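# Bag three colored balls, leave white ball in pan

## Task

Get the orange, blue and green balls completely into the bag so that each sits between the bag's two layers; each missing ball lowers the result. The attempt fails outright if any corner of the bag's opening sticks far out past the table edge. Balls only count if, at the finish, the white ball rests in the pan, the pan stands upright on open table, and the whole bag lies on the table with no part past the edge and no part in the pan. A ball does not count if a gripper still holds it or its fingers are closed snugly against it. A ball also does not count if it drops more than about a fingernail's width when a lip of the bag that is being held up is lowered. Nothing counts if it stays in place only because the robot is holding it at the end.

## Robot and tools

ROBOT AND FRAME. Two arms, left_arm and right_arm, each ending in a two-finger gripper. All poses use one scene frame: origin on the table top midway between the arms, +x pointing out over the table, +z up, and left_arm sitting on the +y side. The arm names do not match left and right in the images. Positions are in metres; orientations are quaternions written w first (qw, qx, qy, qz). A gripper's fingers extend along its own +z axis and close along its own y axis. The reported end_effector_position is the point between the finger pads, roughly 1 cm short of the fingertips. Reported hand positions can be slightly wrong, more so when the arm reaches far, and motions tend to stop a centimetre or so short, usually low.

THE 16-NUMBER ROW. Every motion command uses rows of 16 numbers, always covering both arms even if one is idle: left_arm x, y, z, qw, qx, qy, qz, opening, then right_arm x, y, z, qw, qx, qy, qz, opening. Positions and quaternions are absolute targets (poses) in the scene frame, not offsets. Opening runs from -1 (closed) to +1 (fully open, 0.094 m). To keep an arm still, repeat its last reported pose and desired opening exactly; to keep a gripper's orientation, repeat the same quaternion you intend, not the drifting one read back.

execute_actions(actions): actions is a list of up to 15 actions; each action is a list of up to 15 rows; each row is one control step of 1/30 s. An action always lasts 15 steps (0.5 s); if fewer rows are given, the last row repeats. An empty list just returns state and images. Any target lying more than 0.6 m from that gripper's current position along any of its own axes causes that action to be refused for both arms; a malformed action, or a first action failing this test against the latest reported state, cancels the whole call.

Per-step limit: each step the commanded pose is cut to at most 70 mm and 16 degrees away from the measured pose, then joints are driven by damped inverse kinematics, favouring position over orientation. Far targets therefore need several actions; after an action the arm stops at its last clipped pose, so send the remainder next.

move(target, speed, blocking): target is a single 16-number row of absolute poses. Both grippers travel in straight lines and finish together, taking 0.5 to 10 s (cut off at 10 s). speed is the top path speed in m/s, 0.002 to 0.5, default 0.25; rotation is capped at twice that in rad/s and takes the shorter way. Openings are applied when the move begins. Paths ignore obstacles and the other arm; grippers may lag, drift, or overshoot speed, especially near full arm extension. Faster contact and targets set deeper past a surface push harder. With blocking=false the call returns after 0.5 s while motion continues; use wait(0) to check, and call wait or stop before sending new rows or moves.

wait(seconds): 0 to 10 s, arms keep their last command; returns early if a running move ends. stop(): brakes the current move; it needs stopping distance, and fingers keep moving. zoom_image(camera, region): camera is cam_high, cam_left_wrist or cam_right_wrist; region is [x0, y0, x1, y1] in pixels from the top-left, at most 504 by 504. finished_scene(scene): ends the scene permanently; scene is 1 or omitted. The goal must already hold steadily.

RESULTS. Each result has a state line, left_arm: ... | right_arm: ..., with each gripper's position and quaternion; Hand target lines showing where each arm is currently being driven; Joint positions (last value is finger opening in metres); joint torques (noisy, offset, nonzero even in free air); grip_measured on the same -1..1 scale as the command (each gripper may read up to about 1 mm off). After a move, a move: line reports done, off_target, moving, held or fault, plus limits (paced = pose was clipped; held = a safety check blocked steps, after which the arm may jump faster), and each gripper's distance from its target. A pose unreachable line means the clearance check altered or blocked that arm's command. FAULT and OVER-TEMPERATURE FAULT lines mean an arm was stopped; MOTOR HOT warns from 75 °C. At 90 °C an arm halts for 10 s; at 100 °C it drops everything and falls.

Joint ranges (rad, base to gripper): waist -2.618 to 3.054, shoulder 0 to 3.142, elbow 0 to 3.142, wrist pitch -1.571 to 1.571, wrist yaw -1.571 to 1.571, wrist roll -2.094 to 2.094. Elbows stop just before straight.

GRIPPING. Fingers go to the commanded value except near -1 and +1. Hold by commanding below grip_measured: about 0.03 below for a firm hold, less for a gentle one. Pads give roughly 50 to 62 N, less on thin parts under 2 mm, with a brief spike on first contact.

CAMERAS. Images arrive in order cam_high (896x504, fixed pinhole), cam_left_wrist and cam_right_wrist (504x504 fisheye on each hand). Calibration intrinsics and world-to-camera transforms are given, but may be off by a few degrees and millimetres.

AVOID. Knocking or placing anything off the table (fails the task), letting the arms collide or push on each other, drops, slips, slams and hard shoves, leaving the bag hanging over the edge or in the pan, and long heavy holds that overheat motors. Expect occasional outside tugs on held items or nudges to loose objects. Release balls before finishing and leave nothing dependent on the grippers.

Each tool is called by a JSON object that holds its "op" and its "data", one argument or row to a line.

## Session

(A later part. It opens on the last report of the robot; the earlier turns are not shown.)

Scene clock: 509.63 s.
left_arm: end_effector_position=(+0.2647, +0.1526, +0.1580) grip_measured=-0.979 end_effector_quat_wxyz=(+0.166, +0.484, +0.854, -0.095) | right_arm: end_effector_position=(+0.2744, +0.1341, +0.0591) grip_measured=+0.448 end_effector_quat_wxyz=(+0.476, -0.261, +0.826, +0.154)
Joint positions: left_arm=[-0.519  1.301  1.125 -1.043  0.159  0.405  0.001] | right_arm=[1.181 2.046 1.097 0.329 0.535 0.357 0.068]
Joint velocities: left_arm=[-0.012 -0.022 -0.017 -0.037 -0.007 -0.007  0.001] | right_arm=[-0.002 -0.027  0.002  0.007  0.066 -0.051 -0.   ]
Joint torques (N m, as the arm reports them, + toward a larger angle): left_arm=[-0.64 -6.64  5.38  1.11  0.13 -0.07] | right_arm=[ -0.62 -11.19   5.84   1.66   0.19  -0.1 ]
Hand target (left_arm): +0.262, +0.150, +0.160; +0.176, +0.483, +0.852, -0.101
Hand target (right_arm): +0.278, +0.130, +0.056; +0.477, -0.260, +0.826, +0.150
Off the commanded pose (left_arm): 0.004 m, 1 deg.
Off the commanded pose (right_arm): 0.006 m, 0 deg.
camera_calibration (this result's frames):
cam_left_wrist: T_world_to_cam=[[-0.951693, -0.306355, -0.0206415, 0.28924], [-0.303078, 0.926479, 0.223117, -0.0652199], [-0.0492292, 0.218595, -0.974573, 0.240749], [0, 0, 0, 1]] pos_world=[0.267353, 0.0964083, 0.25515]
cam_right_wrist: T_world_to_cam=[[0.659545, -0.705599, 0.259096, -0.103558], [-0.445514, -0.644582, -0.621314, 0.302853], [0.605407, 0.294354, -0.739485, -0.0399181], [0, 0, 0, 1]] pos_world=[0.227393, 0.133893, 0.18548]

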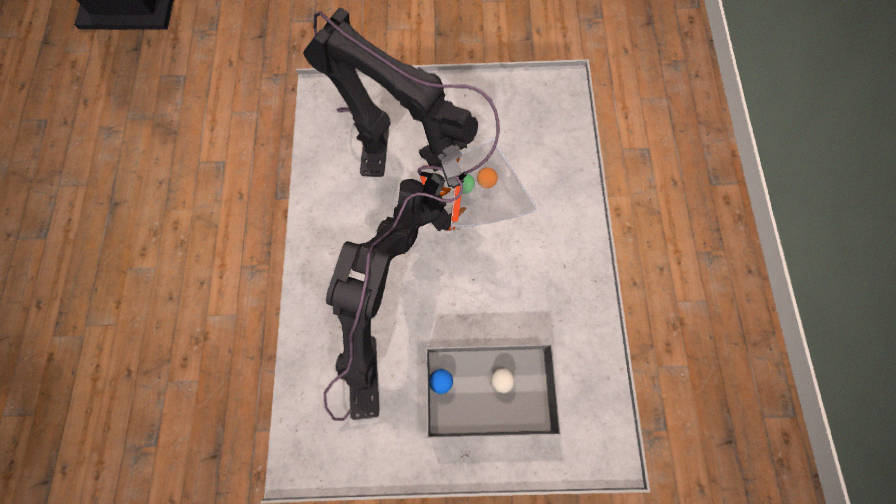

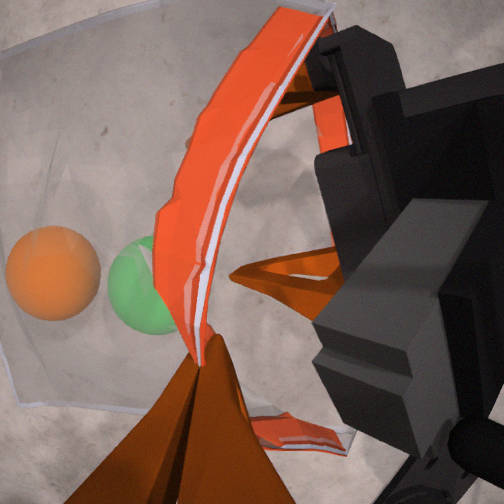

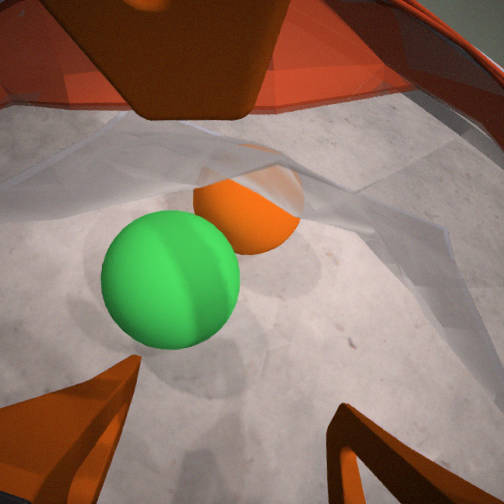

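{"op": "move", "data": {
  "target": [0.262,0.150,0.160,0.1759,0.4828,0.8519,-0.1009,-1, 0.185,0.06,0.135,0.4769,-0.2604,0.8259,0.1504,0.45],
  "speed": 0.12
}}

{"op": "move", "data": {
  "target": [0.262,0.150,0.212,0.1759,0.4828,0.8519,-0.1009,-1, 0.235,-0.338,0.17,0,0,1,0,0.9],
  "speed": 0.2
}}

Scene clock: 514.87 s.
left_arm: end_effector_position=(+0.2647, +0.1526, +0.1580) grip_measured=-0.979 end_effector_quat_wxyz=(+0.166, +0.484, +0.854, -0.095) | right_arm: end_effector_position=(+0.1878, +0.0656, +0.1353) grip_measured=+0.448 end_effector_quat_wxyz=(+0.478, -0.262, +0.824, +0.156)
Joint positions: left_arm=[-0.519  1.301  1.125 -1.043  0.159  0.405  0.001] | right_arm=[1.381 1.584 0.876 0.01  0.692 0.501 0.068]
Joint velocities: left_arm=[-0.017 -0.002  0.002 -0.081 -0.022 -0.051 -0.001] | right_arm=[ 0.007 -0.002 -0.012 -0.007  0.007 -0.007  0.   ]
Joint torques (N m, as the arm reports them, + toward a larger angle): left_arm=[-0.61 -6.61  5.39  1.11  0.13 -0.08] | right_arm=[ 0.72 -8.98  6.62  1.17  0.35  0.07]
Hand target (left_arm): +0.262, +0.150, +0.160; +0.176, +0.483, +0.852, -0.101
Hand target (right_arm): +0.186, +0.060, +0.136; +0.478, -0.261, +0.825, +0.151
Off the commanded pose (left_arm): 0.004 m, 1 deg.
Off the commanded pose (right_arm): 0.006 m, 1 deg.
move: done
camera_calibration (this result's frames):
cam_left_wrist: T_world_to_cam=[[-0.951693, -0.306355, -0.0206415, 0.28924], [-0.303078, 0.926479, 0.223117, -0.0652199], [-0.0492292, 0.218595, -0.974573, 0.240749], [0, 0, 0, 1]] pos_world=[0.267353, 0.0964083, 0.25515]
cam_right_wrist: T_world_to_cam=[[0.661369, -0.704078, 0.258584, -0.114958], [-0.440463, -0.643616, -0.6259, 0.267105], [0.607111, 0.300055, -0.735787, 0.0878545], [0, 0, 0, 1]] pos_world=[0.140342, 0.0646127, 0.261549]

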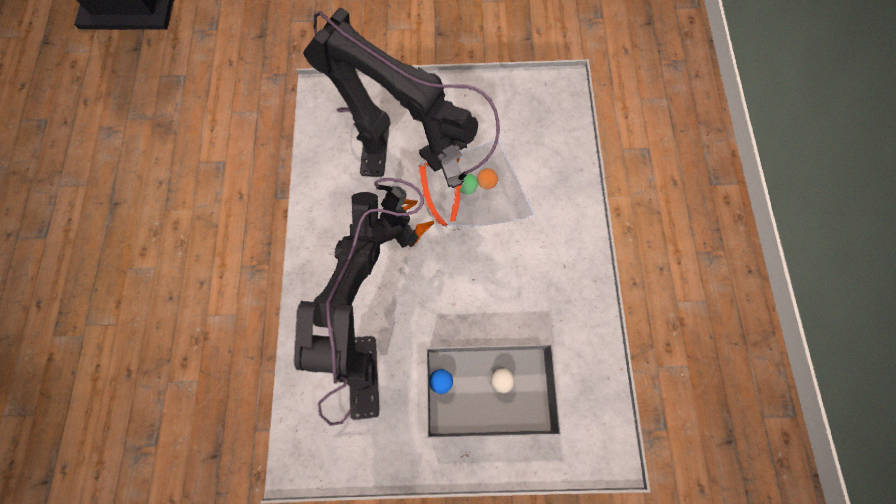

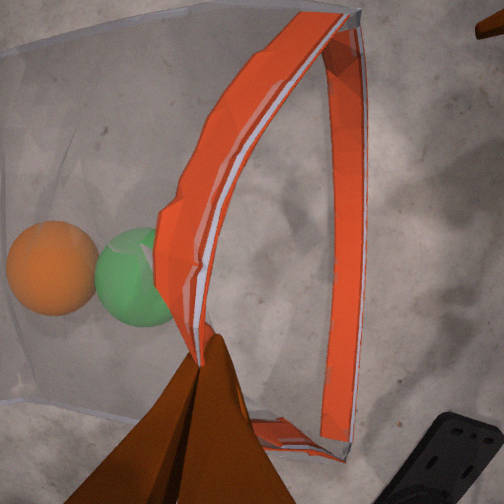

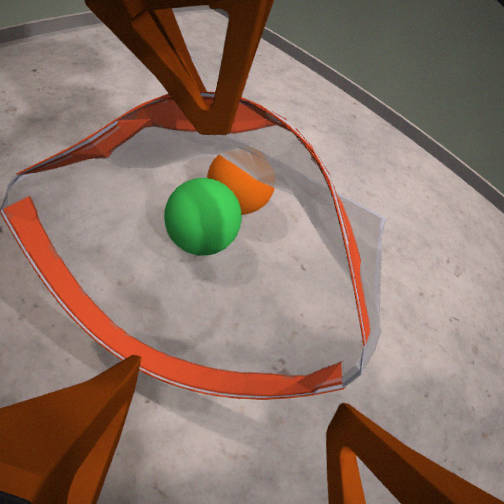

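Scene clock: 518.47 s.
left_arm: end_effector_position=(+0.2625, +0.1541, +0.2053) grip_measured=-0.979 end_effector_quat_wxyz=(+0.176, +0.484, +0.852, -0.096) | right_arm: end_effector_position=(+0.2347, -0.3369, +0.1624) grip_measured=+0.898 end_effector_quat_wxyz=(-0.007, -0.004, +1.000, -0.006)
Joint positions: left_arm=[-0.519  1.301  1.308 -1.207  0.159  0.405  0.001] | right_arm=[-0.118  1.351  1.248 -1.482  0.013 -0.058  0.089]
Joint velocities: left_arm=[ 0.002  0.012  0.002 -0.081 -0.007  0.037 -0.   ] | right_arm=[-0.007  0.007 -0.007 -0.037  0.037  0.022 -0.001]
Joint torques (N m, as the arm reports them, + toward a larger angle): left_arm=[-0.6  -3.65  9.56  0.75  0.14 -0.09] | right_arm=[-0.58 -3.66  9.5  -0.05  0.04 -0.09]
Hand target (left_arm): +0.262, +0.150, +0.212; +0.176, +0.483, +0.852, -0.101
Hand target (right_arm): +0.237, -0.340, +0.169; -0.004, -0.005, +1.000, -0.008
Off the commanded pose (left_arm): 0.008 m, 1 deg.
Off the commanded pose (right_arm): 0.008 m, 1 deg.
move: done
camera_calibration (this result's frames):
cam_left_wrist: T_world_to_cam=[[-0.951265, -0.306647, -0.0325852, 0.290957], [-0.306544, 0.92884, 0.208056, -0.0742143], [-0.0335333, 0.207906, -0.977574, 0.284602], [0, 0, 0, 1]] pos_world=[0.263571, 0.0989839, 0.303141]
cam_right_wrist: T_world_to_cam=[[0.302809, -0.952686, 0.026401, -0.39828], [-0.897568, -0.275757, 0.34399, 0.119368], [-0.320434, -0.12786, -0.938602, 0.306536], [0, 0, 0, 1]] pos_world=[0.325968, -0.307325, 0.257169]

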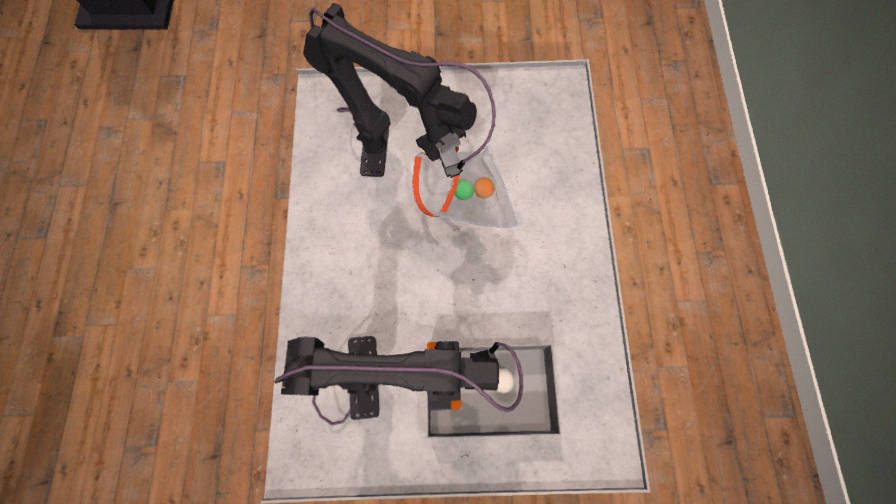

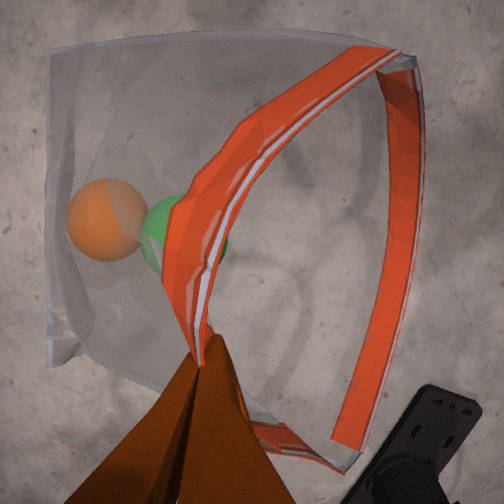

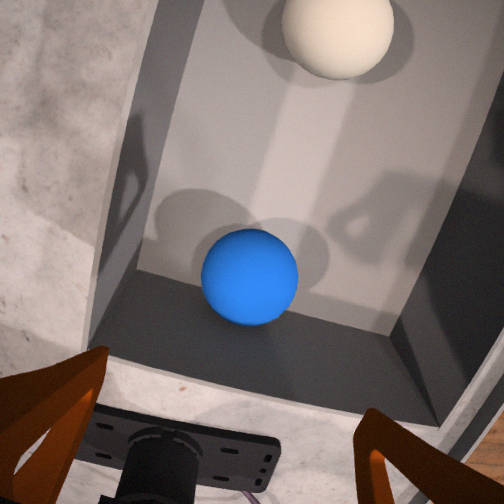

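{"op": "move", "data": {
  "target": [0.262,0.150,0.205,0.1759,0.4828,0.8519,-0.1009,-1, 0.234,-0.345,0.085,-0.1045,0,0.9945,0,0.65],
  "speed": 0.12
}}

Scene clock: 533.87 s.
left_arm: end_effector_position=(+0.2624, +0.1541, +0.2053) grip_measured=-0.979 end_effector_quat_wxyz=(+0.175, +0.484, +0.852, -0.096) | right_arm: end_effector_position=(+0.2323, -0.3419, +0.0879) grip_measured=+0.652 end_effector_quat_wxyz=(-0.110, -0.002, +0.994, +0.001)
Joint positions: left_arm=[-0.519  1.301  1.308 -1.207  0.159  0.405  0.001] | right_arm=[-0.141  1.548  1.1   -1.342  0.014 -0.075  0.078]
Joint velocities: left_arm=[ 0.007 -0.012 -0.007 -0.037 -0.066  0.007  0.   ] | right_arm=[ 0.002 -0.002 -0.002  0.022  0.007 -0.051 -0.   ]
Joint torques (N m, as the arm reports them, + toward a larger angle): left_arm=[-0.62 -4.12  6.66  1.04  0.14 -0.08] | right_arm=[-0.8  -5.82  5.46 -0.12  0.02 -0.1 ]
Hand target (left_arm): +0.262, +0.150, +0.205; +0.176, +0.483, +0.852, -0.101
Hand target (right_arm): +0.234, -0.345, +0.085; -0.105, -0.001, +0.994, -0.000
Off the commanded pose (left_arm): 0.004 m, 1 deg.
Off the commanded pose (right_arm): 0.005 m, 1 deg.
move: done
camera_calibration (this result's frames):
cam_left_wrist: T_world_to_cam=[[-0.951276, -0.30664, -0.0323512, 0.290856], [-0.306479, 0.928795, 0.208352, -0.0743463], [-0.0338415, 0.208115, -0.977519, 0.284593], [0, 0, 0, 1]] pos_world=[0.26353, 0.0990122, 0.303095]
cam_right_wrist: T_world_to_cam=[[0.294841, -0.954329, -0.0482142, -0.392473], [-0.810565, -0.276508, 0.516264, 0.105848], [-0.506017, -0.113135, -0.855071, 0.276011], [0, 0, 0, 1]] pos_world=[0.341181, -0.314054, 0.162441]

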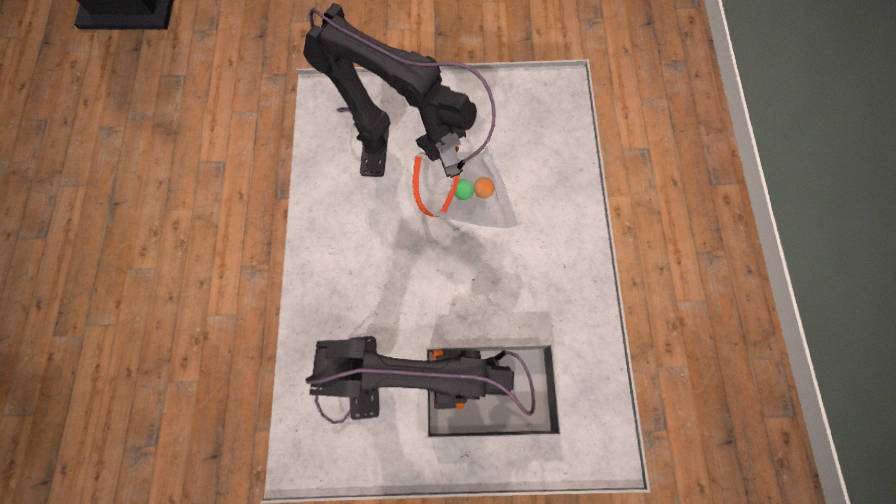

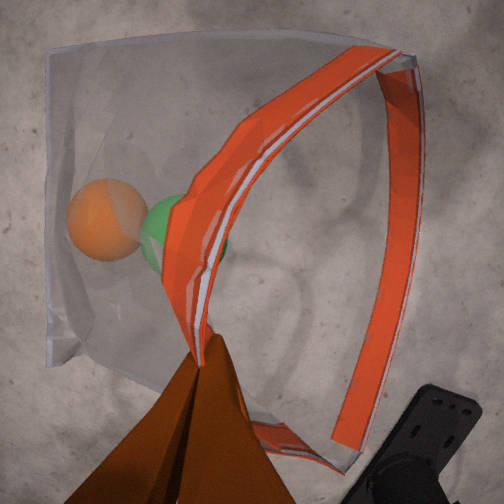

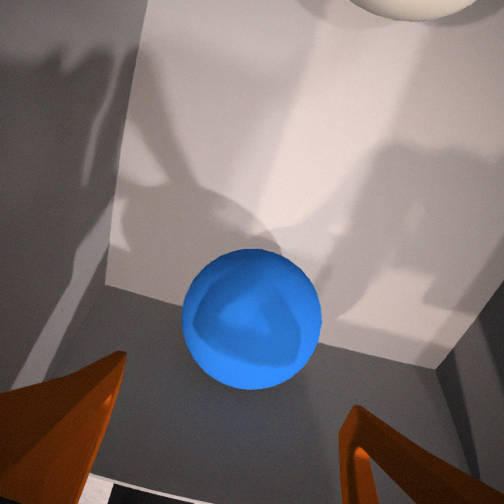

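{"op": "move", "data": {
  "target": [0.262,0.150,0.205,0.1759,0.4828,0.8519,-0.1009,-1, 0.233,-0.345,0.033,-0.1045,0,0.9945,0,0.65],
  "speed": 0.07
}}

Scene clock: 538.53 s.
left_arm: end_effector_position=(+0.2624, +0.1541, +0.2053) grip_measured=-0.979 end_effector_quat_wxyz=(+0.175, +0.484, +0.852, -0.096) | right_arm: end_effector_position=(+0.2328, -0.3420, +0.0371) grip_measured=+0.652 end_effector_quat_wxyz=(-0.106, -0.002, +0.994, +0.001)
Joint positions: left_arm=[-0.519  1.301  1.308 -1.207  0.159  0.405  0.001] | right_arm=[-0.141  1.606  0.947 -1.124  0.014 -0.076  0.078]
Joint velocities: left_arm=[-0.007 -0.007  0.002  0.051 -0.037 -0.022  0.001] | right_arm=[ 0.002  0.012 -0.007  0.022 -0.037  0.022  0.   ]
Joint torques (N m, as the arm reports them, + toward a larger angle): left_arm=[-0.66 -4.07  6.6   1.06  0.13 -0.08] | right_arm=[-0.93 -5.47  4.9  -0.08  0.04 -0.1 ]
Hand target (left_arm): +0.262, +0.150, +0.205; +0.176, +0.483, +0.852, -0.101
Hand target (right_arm): +0.233, -0.345, +0.033; -0.105, +0.000, +0.995, -0.000
Off the commanded pose (left_arm): 0.004 m, 1 deg.
Off the commanded pose (right_arm): 0.005 m, 0 deg.
move: done
camera_calibration (this result's frames):
cam_left_wrist: T_world_to_cam=[[-0.951276, -0.30664, -0.0323512, 0.290856], [-0.306479, 0.928795, 0.208352, -0.0743463], [-0.0338415, 0.208115, -0.977519, 0.284593], [0, 0, 0, 1]] pos_world=[0.26353, 0.0990122, 0.303095]
cam_right_wrist: T_world_to_cam=[[0.295536, -0.95424, -0.0456501, -0.395345], [-0.814173, -0.276579, 0.510516, 0.133535], [-0.499781, -0.113709, -0.858656, 0.231307], [0, 0, 0, 1]] pos_world=[0.341162, -0.314019, 0.112394]

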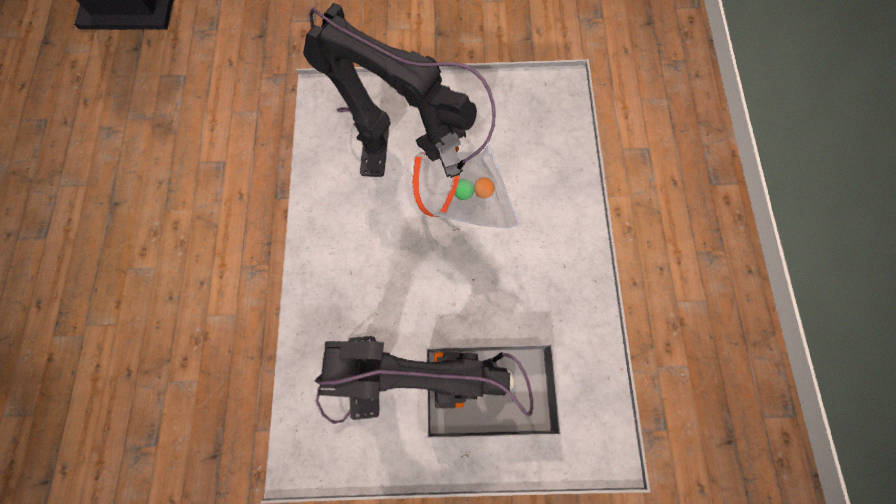

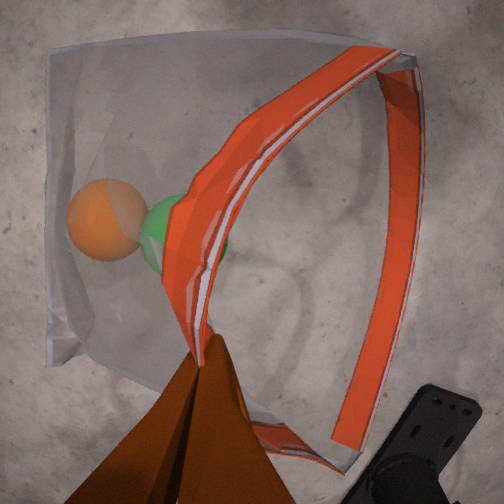

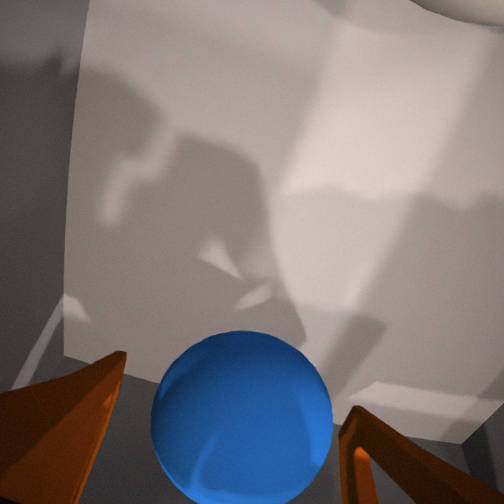

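{"op": "execute_actions", "data": {
  "actions": [
    [[0.262,0.150,0.205,0.1759,0.4828,0.8519,-0.1009,-1, 0.226,-0.345,0.027,-0.1045,0,0.9945,0,0.65]],
    [[0.262,0.150,0.205,0.1759,0.4828,0.8519,-0.1009,-1, 0.226,-0.345,0.027,-0.1045,0,0.9945,0,0.3]],
    [[0.262,0.150,0.205,0.1759,0.4828,0.8519,-0.1009,-1, 0.226,-0.345,0.027,-0.1045,0,0.9945,0,0.1]]
  ]
}}

Scene clock: 544.23 s.
left_arm: end_effector_position=(+0.2624, +0.1541, +0.2053) grip_measured=-0.979 end_effector_quat_wxyz=(+0.175, +0.484, +0.852, -0.096) | right_arm: end_effector_position=(+0.2241, -0.3414, +0.0279) grip_measured=+0.108 end_effector_quat_wxyz=(-0.114, -0.002, +0.993, +0.001)
Joint positions: left_arm=[-0.519  1.301  1.308 -1.207  0.159  0.405  0.001] | right_arm=[-0.141  1.605  0.902 -1.096  0.014 -0.076  0.052]
Joint velocities: left_arm=[ 0.007 -0.002  0.002 -0.007  0.022  0.051  0.001] | right_arm=[-0.032  0.007  0.012 -0.037 -0.022 -0.095 -0.001]
Joint torques (N m, as the arm reports them, + toward a larger angle): left_arm=[-0.68 -4.1   6.6   1.05  0.13 -0.08] | right_arm=[-0.97 -6.62  5.02 -0.15  0.   -0.12]
Hand target (left_arm): +0.262, +0.150, +0.205; +0.176, +0.483, +0.852, -0.101
Hand target (right_arm): +0.226, -0.345, +0.027; -0.105, +0.000, +0.994, -0.000
Off the commanded pose (left_arm): 0.004 m, 1 deg.
Off the commanded pose (right_arm): 0.004 m, 1 deg.
camera_calibration (this result's frames):
cam_left_wrist: T_world_to_cam=[[-0.951276, -0.30664, -0.0323512, 0.290856], [-0.306479, 0.928795, 0.208352, -0.0743463], [-0.0338415, 0.208115, -0.977519, 0.284593], [0, 0, 0, 1]] pos_world=[0.26353, 0.0990122, 0.303095]
cam_right_wrist: T_world_to_cam=[[0.295215, -0.954064, -0.0510875, -0.392362], [-0.805973, -0.277393, 0.522935, 0.12882], [-0.513085, -0.113203, -0.85084, 0.222108], [0, 0, 0, 1]] pos_world=[0.333617, -0.313461, 0.101569]

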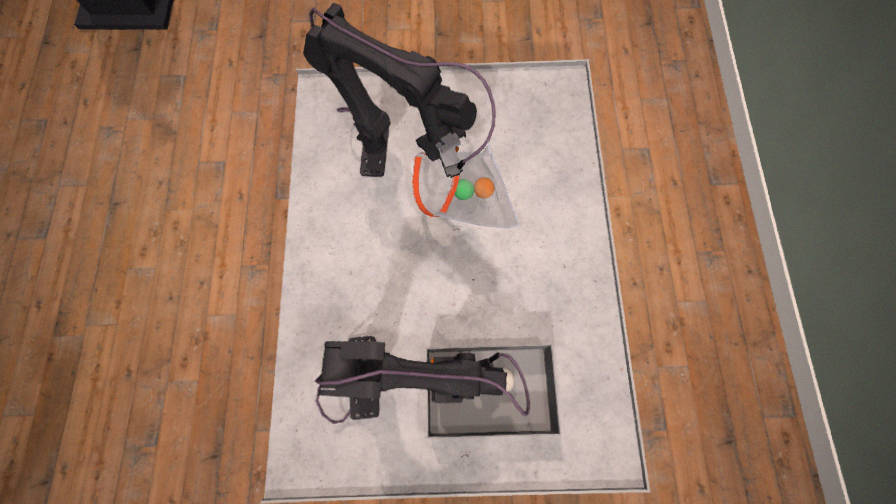

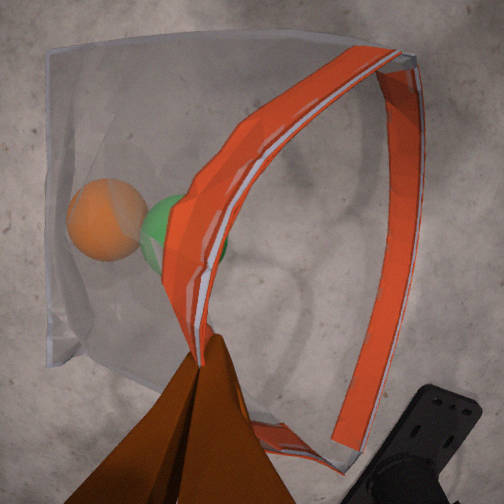

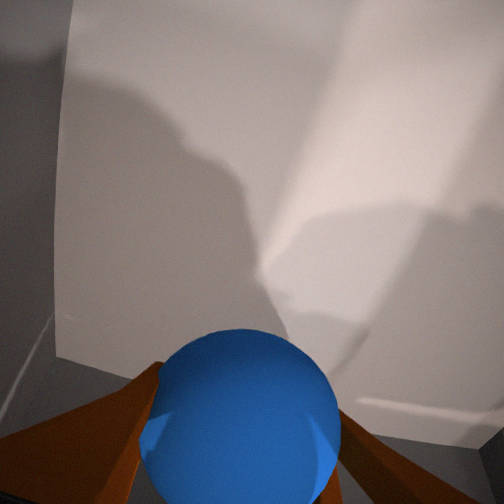

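{"op": "move", "data": {
  "target": [0.262,0.150,0.205,0.1759,0.4828,0.8519,-0.1009,-1,0.238,-0.345,0.17,-0.1045,0,0.9945,0,0.06],
  "speed": 0.15
}}

Scene clock: 559.23 s.
left_arm: end_effector_position=(+0.2624, +0.1541, +0.2053) grip_measured=-0.979 end_effector_quat_wxyz=(+0.175, +0.484, +0.852, -0.096) | right_arm: end_effector_position=(+0.2376, -0.3424, +0.1611) grip_measured=+0.071 end_effector_quat_wxyz=(-0.060, -0.002, +0.998, -0.003)
Joint positions: left_arm=[-0.519  1.301  1.308 -1.207  0.159  0.405  0.001] | right_arm=[-0.141  1.459  1.325 -1.556  0.014 -0.076  0.05 ]
Joint velocities: left_arm=[ 0.007  0.017 -0.002 -0.007 -0.051 -0.051 -0.   ] | right_arm=[-0.002 -0.022  0.002  0.022  0.022 -0.037 -0.   ]
Joint torques (N m, as the arm reports them, + toward a larger angle): left_arm=[-0.64 -4.11  6.6   1.05  0.13 -0.08] | right_arm=[-0.61 -6.04  8.81 -0.23  0.03 -0.02]
Hand target (left_arm): +0.262, +0.150, +0.205; +0.176, +0.483, +0.852, -0.101
Hand target (right_arm): +0.238, -0.345, +0.169; -0.051, +0.001, +0.999, -0.004
Off the commanded pose (left_arm): 0.004 m, 1 deg.
Off the commanded pose (right_arm): 0.009 m, 5 deg.
joint sent to its limit (right arm) — the command would take joint 4 (wrist pitch) past its lower limit, so that joint was sent only as far as its limit.
move: off_target (right_arm)
camera_calibration (this result's frames):
cam_left_wrist: T_world_to_cam=[[-0.951276, -0.30664, -0.0323512, 0.290856], [-0.306479, 0.928795, 0.208352, -0.0743463], [-0.0338415, 0.208115, -0.977519, 0.284593], [0, 0, 0, 1]] pos_world=[0.26353, 0.0990122, 0.303095]
cam_right_wrist: T_world_to_cam=[[0.298601, -0.954314, -0.0110915, -0.39781], [-0.858114, -0.273551, 0.434524, 0.0977182], [-0.417706, -0.120232, -0.900592, 0.325104], [0, 0, 0, 1]] pos_world=[0.338438, -0.313816, 0.245913]

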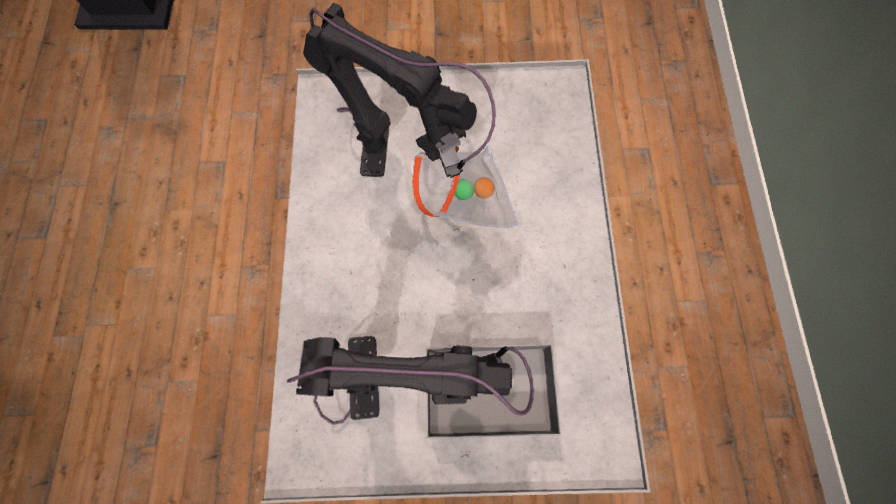

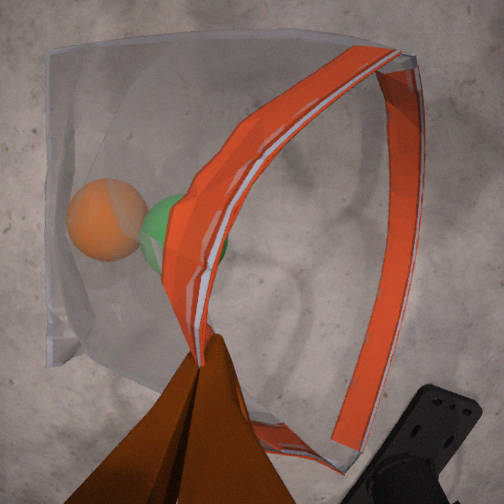

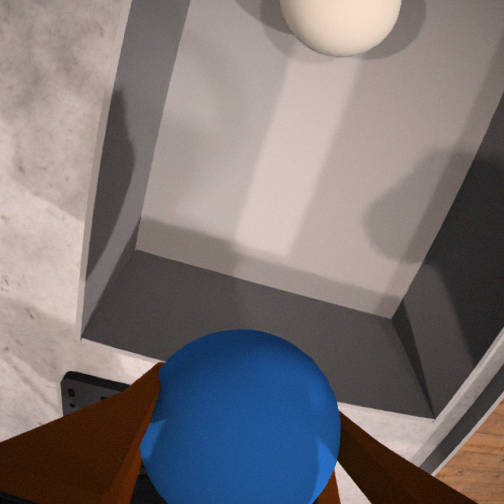

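{"op": "move", "data": {
  "target": [0.262,0.150,0.205,0.1759,0.4828,0.8519,-0.1009,-1,0.14,0.02,0.21,0.4769,-0.2604,0.8259,0.1504,0.045],
  "speed": 0.22
}}

{"op": "move", "data": {
  "target": [0.262,0.150,0.205,0.1759,0.4828,0.8519,-0.1009,-1,0.205,0.085,0.198,0.4769,-0.2604,0.8259,0.1504,0.045],
  "speed": 0.15
}}

Scene clock: 570.17 s.
left_arm: end_effector_position=(+0.2624, +0.1541, +0.2053) grip_measured=-0.979 end_effector_quat_wxyz=(+0.175, +0.484, +0.852, -0.096) | right_arm: end_effector_position=(+0.1383, +0.0225, +0.2142) grip_measured=+0.057 end_effector_quat_wxyz=(+0.477, -0.250, +0.827, +0.159)
Joint positions: left_arm=[-0.519  1.301  1.308 -1.207  0.159  0.405  0.001] | right_arm=[ 1.556  1.34   1.013 -0.491  0.827  0.693  0.05 ]
Joint velocities: left_arm=[-0.012 -0.002  0.007 -0.007 -0.007 -0.022 -0.   ] | right_arm=[ 0.002 -0.012 -0.002  0.007 -0.051 -0.022  0.   ]
Joint torques (N m, as the arm reports them, + toward a larger angle): left_arm=[-0.67 -4.09  6.64  1.05  0.13 -0.08] | right_arm=[ 0.53 -5.21  6.26  1.35  0.45 -0.16]
Hand target (left_arm): +0.262, +0.150, +0.205; +0.176, +0.483, +0.852, -0.101
Hand target (right_arm): +0.138, +0.021, +0.212; +0.484, -0.252, +0.824, +0.154
Off the commanded pose (left_arm): 0.004 m, 1 deg.
Off the commanded pose (right_arm): 0.005 m, 1 deg.
move: done
camera_calibration (this result's frames):
cam_left_wrist: T_world_to_cam=[[-0.951276, -0.30664, -0.0323512, 0.290856], [-0.306479, 0.928795, 0.208352, -0.0743463], [-0.0338415, 0.208115, -0.977519, 0.284593], [0, 0, 0, 1]] pos_world=[0.26353, 0.0990122, 0.303095]
cam_right_wrist: T_world_to_cam=[[0.650285, -0.719603, 0.243517, -0.127801], [-0.457564, -0.626884, -0.630596, 0.26995], [0.606436, 0.298642, -0.736918, 0.189215], [0, 0, 0, 1]] pos_world=[0.0918794, 0.0207536, 0.340787]

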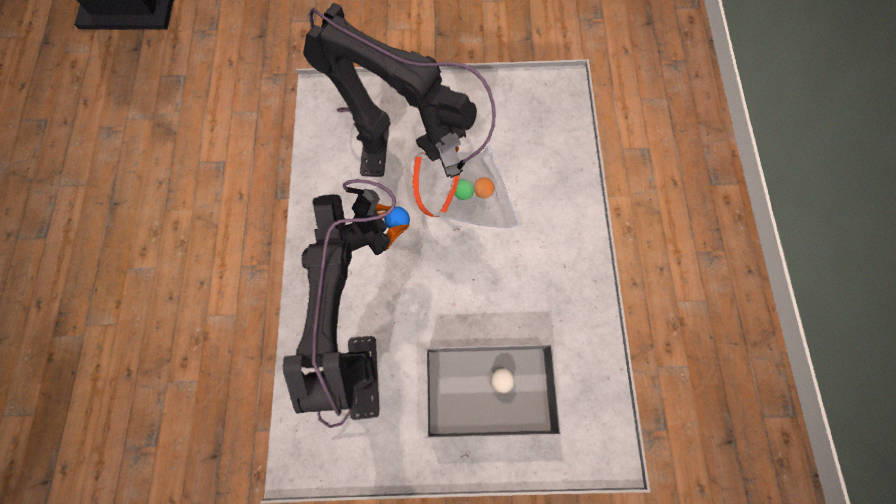

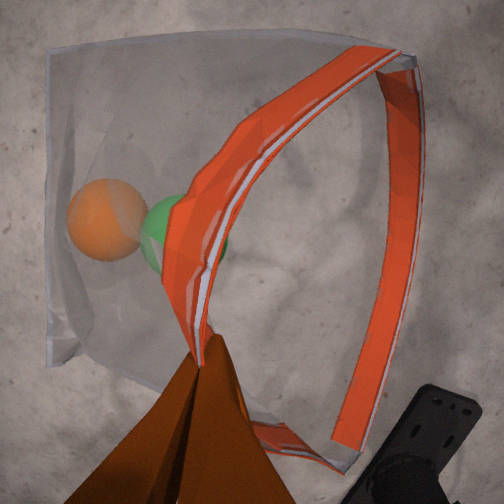

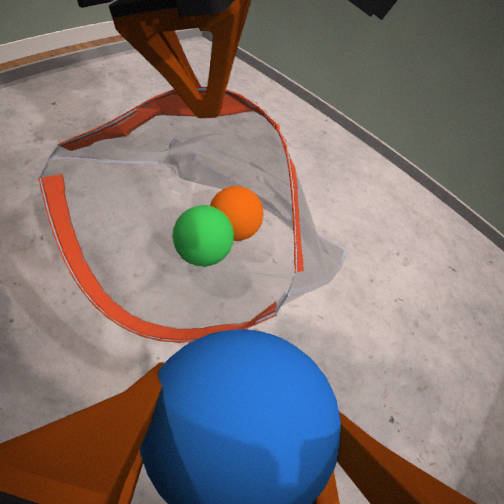

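Scene clock: 571.33 s.
left_arm: end_effector_position=(+0.2624, +0.1541, +0.2053) grip_measured=-0.979 end_effector_quat_wxyz=(+0.175, +0.484, +0.852, -0.096) | right_arm: end_effector_position=(+0.2002, +0.0769, +0.1824) grip_measured=+0.057 end_effector_quat_wxyz=(+0.466, -0.270, +0.832, +0.134)
Joint positions: left_arm=[-0.519  1.301  1.308 -1.207  0.159  0.405  0.001] | right_arm=[ 1.348  1.586  1.114 -0.272  0.67   0.485  0.05 ]
Joint velocities: left_arm=[ 0.017  0.012 -0.002  0.007  0.022 -0.007 -0.001] | right_arm=[-0.012 -0.007  0.007  0.022  0.037  0.007  0.   ]
Joint torques (N m, as the arm reports them, + toward a larger angle): left_arm=[-0.63 -4.12  6.63  1.05  0.13 -0.08] | right_arm=[-0.39 -7.73 10.76  1.53  0.29 -0.02]
Hand target (left_arm): +0.262, +0.150, +0.205; +0.176, +0.483, +0.852, -0.101
Hand target (right_arm): +0.204, +0.085, +0.198; +0.476, -0.260, +0.826, +0.149
Off the commanded pose (left_arm): 0.004 m, 1 deg.
Off the commanded pose (right_arm): 0.018 m, 3 deg.
move: off_target (right_arm)
camera_calibration (this result's frames):
cam_left_wrist: T_world_to_cam=[[-0.951276, -0.30664, -0.0323512, 0.290856], [-0.306479, 0.928795, 0.208352, -0.0743463], [-0.0338415, 0.208115, -0.977519, 0.284593], [0, 0, 0, 1]] pos_world=[0.26353, 0.0990122, 0.303095]
cam_right_wrist: T_world_to_cam=[[0.659297, -0.694697, 0.287616, -0.13291], [-0.453661, -0.672595, -0.584643, 0.306691], [0.599599, 0.254973, -0.758597, 0.120718], [0, 0, 0, 1]] pos_world=[0.154379, 0.0831668, 0.309108]

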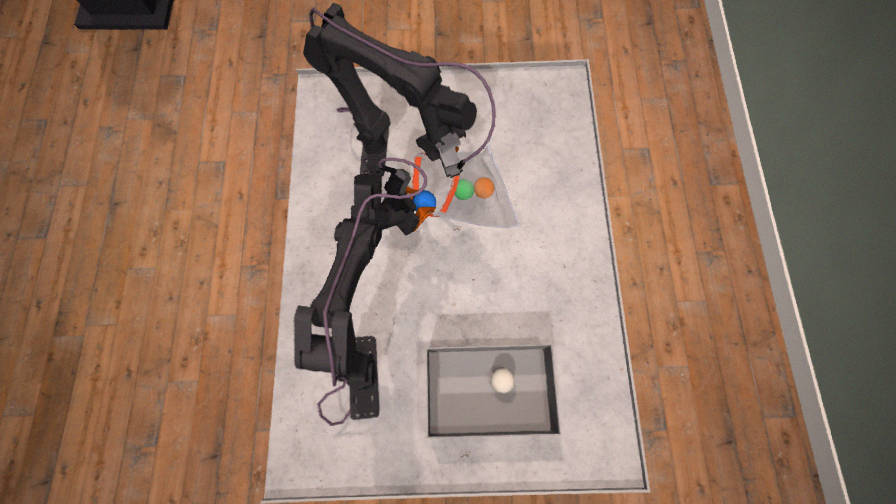

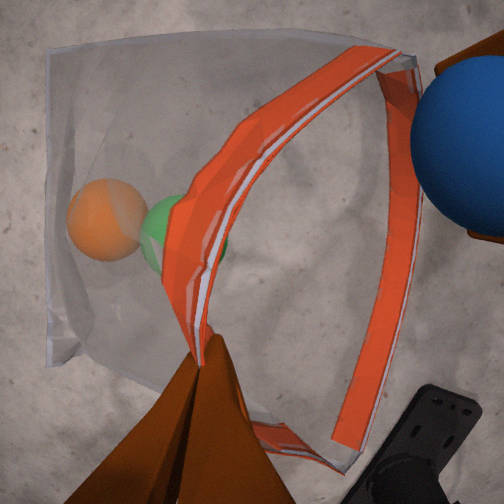

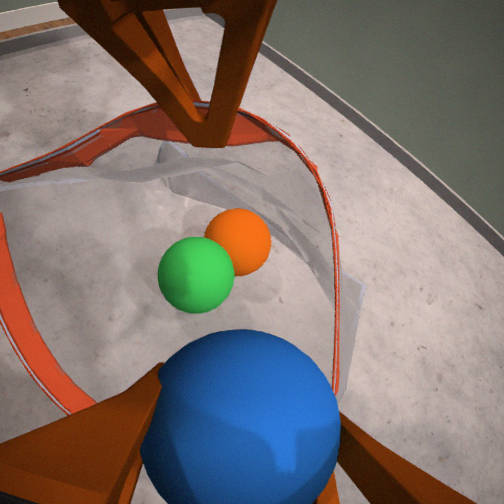

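{"op": "move", "data": {
  "target": [0.262,0.150,0.205,0.1759,0.4828,0.8519,-0.1009,-1,0.212,0.108,0.200,0.4769,-0.2604,0.8259,0.1504,0.045],
  "speed": 0.1
}}

{"op": "move", "data": {
  "target": [0.262,0.150,0.205,0.1759,0.4828,0.8519,-0.1009,-1,0.240,0.120,0.165,0.4769,-0.2604,0.8259,0.1504,0.045],
  "speed": 0.1
}}

Scene clock: 576.57 s.
left_arm: end_effector_position=(+0.2624, +0.1541, +0.2053) grip_measured=-0.979 end_effector_quat_wxyz=(+0.175, +0.484, +0.852, -0.096) | right_arm: end_effector_position=(+0.2060, +0.1020, +0.1884) grip_measured=+0.057 end_effector_quat_wxyz=(+0.468, -0.269, +0.830, +0.141)
Joint positions: left_arm=[-0.519  1.301  1.308 -1.207  0.159  0.405  0.001] | right_arm=[ 1.341  1.668  1.214 -0.267  0.661  0.475  0.05 ]
Joint velocities: left_arm=[ 0.007  0.017  0.002 -0.066 -0.037  0.022  0.001] | right_arm=[-0.007 -0.007  0.002  0.007 -0.051  0.007  0.001]
Joint torques (N m, as the arm reports them, + toward a larger angle): left_arm=[-0.63 -4.07  6.59  1.04  0.13 -0.08] | right_arm=[-0.75 -8.22 10.65  1.42  0.28 -0.09]
Hand target (left_arm): +0.262, +0.150, +0.205; +0.176, +0.483, +0.852, -0.101
Hand target (right_arm): +0.211, +0.107, +0.200; +0.477, -0.260, +0.826, +0.150
Off the commanded pose (left_arm): 0.004 m, 1 deg.
Off the commanded pose (right_arm): 0.014 m, 2 deg.
move: off_target (right_arm)
camera_calibration (this result's frames):
cam_left_wrist: T_world_to_cam=[[-0.951276, -0.30664, -0.0323512, 0.290856], [-0.306479, 0.928795, 0.208352, -0.0743463], [-0.0338415, 0.208115, -0.977519, 0.284593], [0, 0, 0, 1]] pos_world=[0.26353, 0.0990122, 0.303095]
cam_right_wrist: T_world_to_cam=[[0.661906, -0.696157, 0.277933, -0.119586], [-0.449194, -0.665209, -0.596424, 0.330257], [0.600088, 0.269931, -0.753015, 0.112714], [0, 0, 0, 1]] pos_world=[0.159865, 0.106015, 0.315086]

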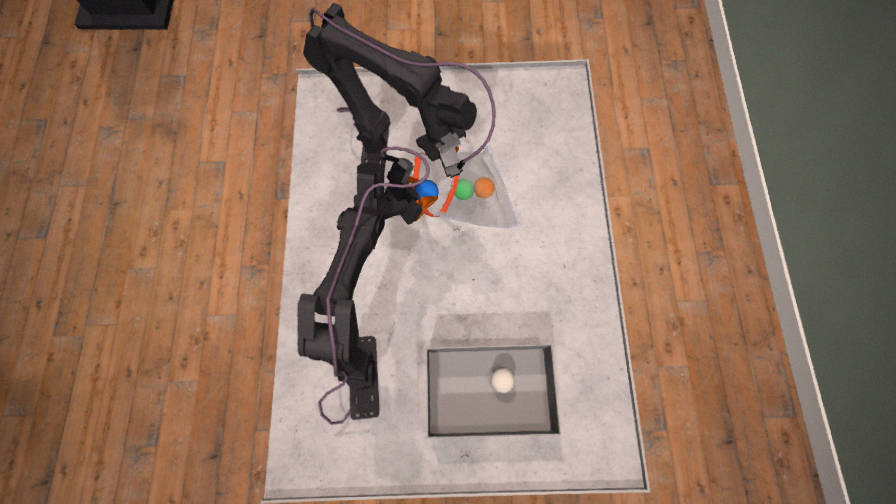

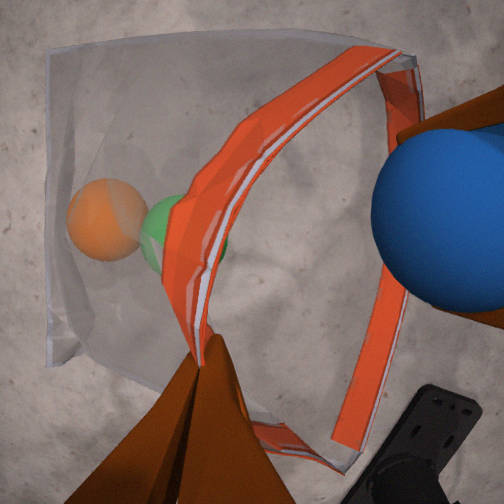

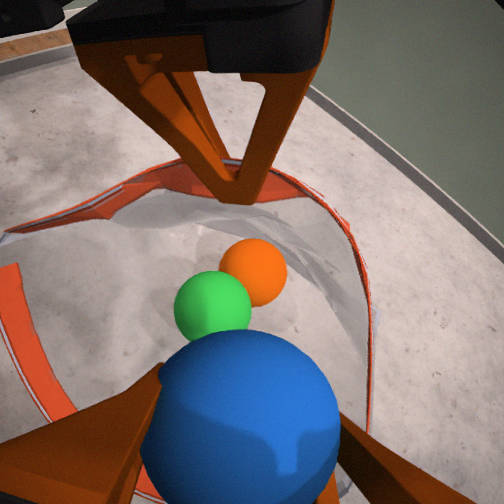

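Scene clock: 577.57 s.
left_arm: end_effector_position=(+0.2624, +0.1541, +0.2053) grip_measured=-0.979 end_effector_quat_wxyz=(+0.175, +0.484, +0.852, -0.096) | right_arm: end_effector_position=(+0.2368, +0.1204, +0.1633) grip_measured=+0.057 end_effector_quat_wxyz=(+0.472, -0.263, +0.828, +0.148)
Joint positions: left_arm=[-0.519  1.301  1.308 -1.207  0.159  0.405  0.001] | right_arm=[ 1.268  1.774  1.214 -0.111  0.607  0.421  0.05 ]
Joint velocities: left_arm=[ 0.002 -0.012  0.007 -0.007 -0.051  0.051 -0.001] | right_arm=[-0.002 -0.012  0.007 -0.051 -0.007 -0.051 -0.   ]
Joint torques (N m, as the arm reports them, + toward a larger angle): left_arm=[-0.62 -4.11  6.63  1.06  0.14 -0.09] | right_arm=[-0.5  -9.93  7.29  1.61  0.22 -0.11]
Hand target (left_arm): +0.262, +0.150, +0.205; +0.176, +0.483, +0.852, -0.101
Hand target (right_arm): +0.240, +0.120, +0.165; +0.476, -0.260, +0.826, +0.150
Off the commanded pose (left_arm): 0.004 m, 1 deg.
Off the commanded pose (right_arm): 0.004 m, 1 deg.
move: done
camera_calibration (this result's frames):
cam_left_wrist: T_world_to_cam=[[-0.951276, -0.30664, -0.0323512, 0.290856], [-0.306479, 0.928795, 0.208352, -0.0743463], [-0.0338415, 0.208115, -0.977519, 0.284593], [0, 0, 0, 1]] pos_world=[0.26353, 0.0990122, 0.303095]
cam_right_wrist: T_world_to_cam=[[0.658022, -0.704268, 0.266485, -0.116478], [-0.450692, -0.651865, -0.609876, 0.34231], [0.603228, 0.281209, -0.746349, 0.0671653], [0, 0, 0, 1]] pos_world=[0.190405, 0.122221, 0.289935]

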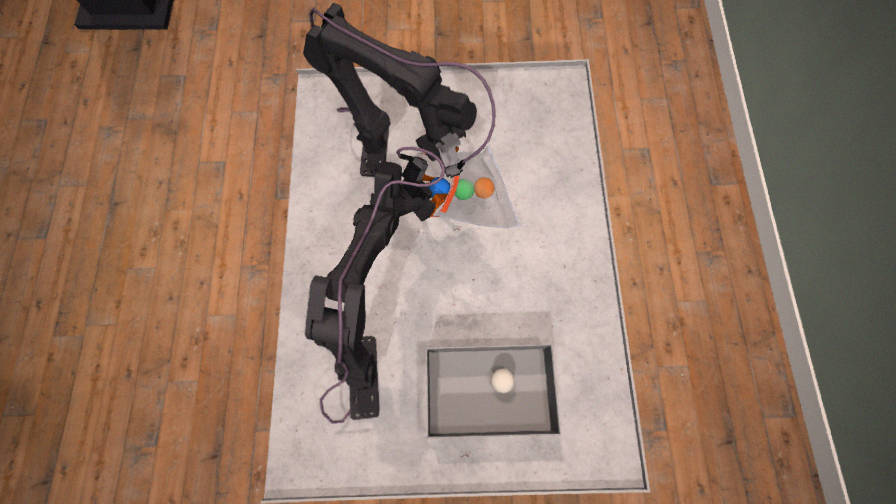

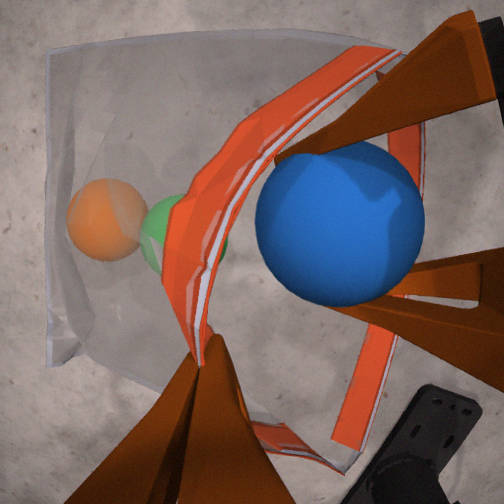

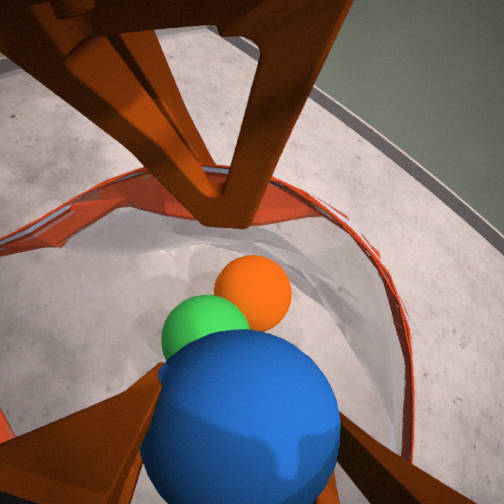

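{"op": "move", "data": {
  "target": [0.262,0.150,0.205,0.1759,0.4828,0.8519,-0.1009,-1,0.262,0.124,0.125,0.4769,-0.2604,0.8259,0.1504,0.045],
  "speed": 0.08
}}

Scene clock: 580.50 s.
left_arm: end_effector_position=(+0.2624, +0.1541, +0.2053) grip_measured=-0.979 end_effector_quat_wxyz=(+0.175, +0.484, +0.852, -0.096) | right_arm: end_effector_position=(+0.2581, +0.1257, +0.1248) grip_measured=+0.057 end_effector_quat_wxyz=(+0.473, -0.263, +0.828, +0.150)
Joint positions: left_arm=[-0.519  1.301  1.308 -1.207  0.159  0.405  0.001] | right_arm=[1.216 1.865 1.157 0.063 0.564 0.382 0.05 ]
Joint velocities: left_arm=[-0.012 -0.002 -0.002  0.037 -0.066 -0.007  0.   ] | right_arm=[ 0.012 -0.017 -0.012 -0.066 -0.081  0.007 -0.   ]
Joint torques (N m, as the arm reports them, + toward a larger angle): left_arm=[-0.62 -4.14  6.63  1.05  0.14 -0.07] | right_arm=[ -0.58 -10.34   6.86   1.67   0.2   -0.09]
Hand target (left_arm): +0.262, +0.150, +0.205; +0.176, +0.483, +0.852, -0.101
Hand target (right_arm): +0.262, +0.124, +0.125; +0.477, -0.260, +0.826, +0.150
Off the commanded pose (left_arm): 0.004 m, 1 deg.
Off the commanded pose (right_arm): 0.004 m, 1 deg.
move: done
camera_calibration (this result's frames):
cam_left_wrist: T_world_to_cam=[[-0.951276, -0.30664, -0.0323512, 0.290856], [-0.306479, 0.928795, 0.208352, -0.0743463], [-0.0338415, 0.208115, -0.977519, 0.284593], [0, 0, 0, 1]] pos_world=[0.26353, 0.0990122, 0.303095]
cam_right_wrist: T_world_to_cam=[[0.659517, -0.703767, 0.264101, -0.116584], [-0.448765, -0.650495, -0.612753, 0.331551], [0.603031, 0.285602, -0.744839, 0.0233674], [0, 0, 0, 1]] pos_world=[0.211586, 0.126951, 0.251354]

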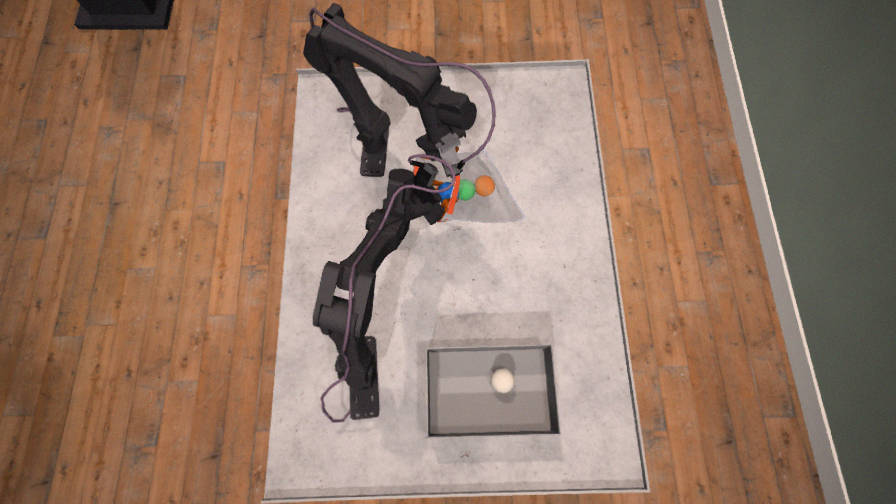

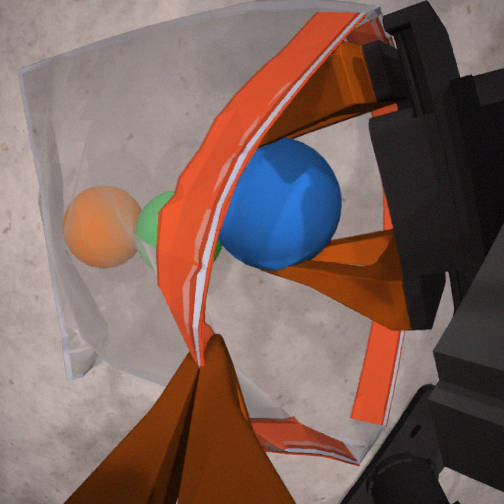

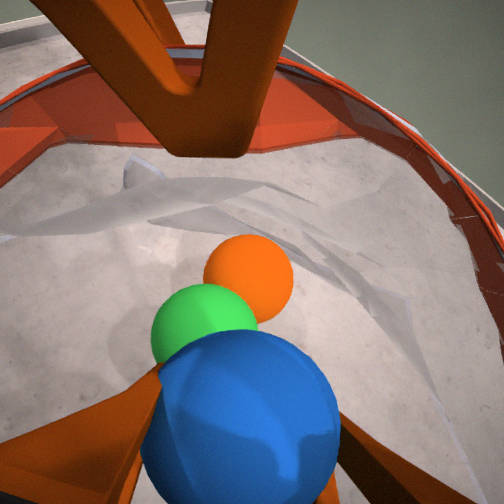

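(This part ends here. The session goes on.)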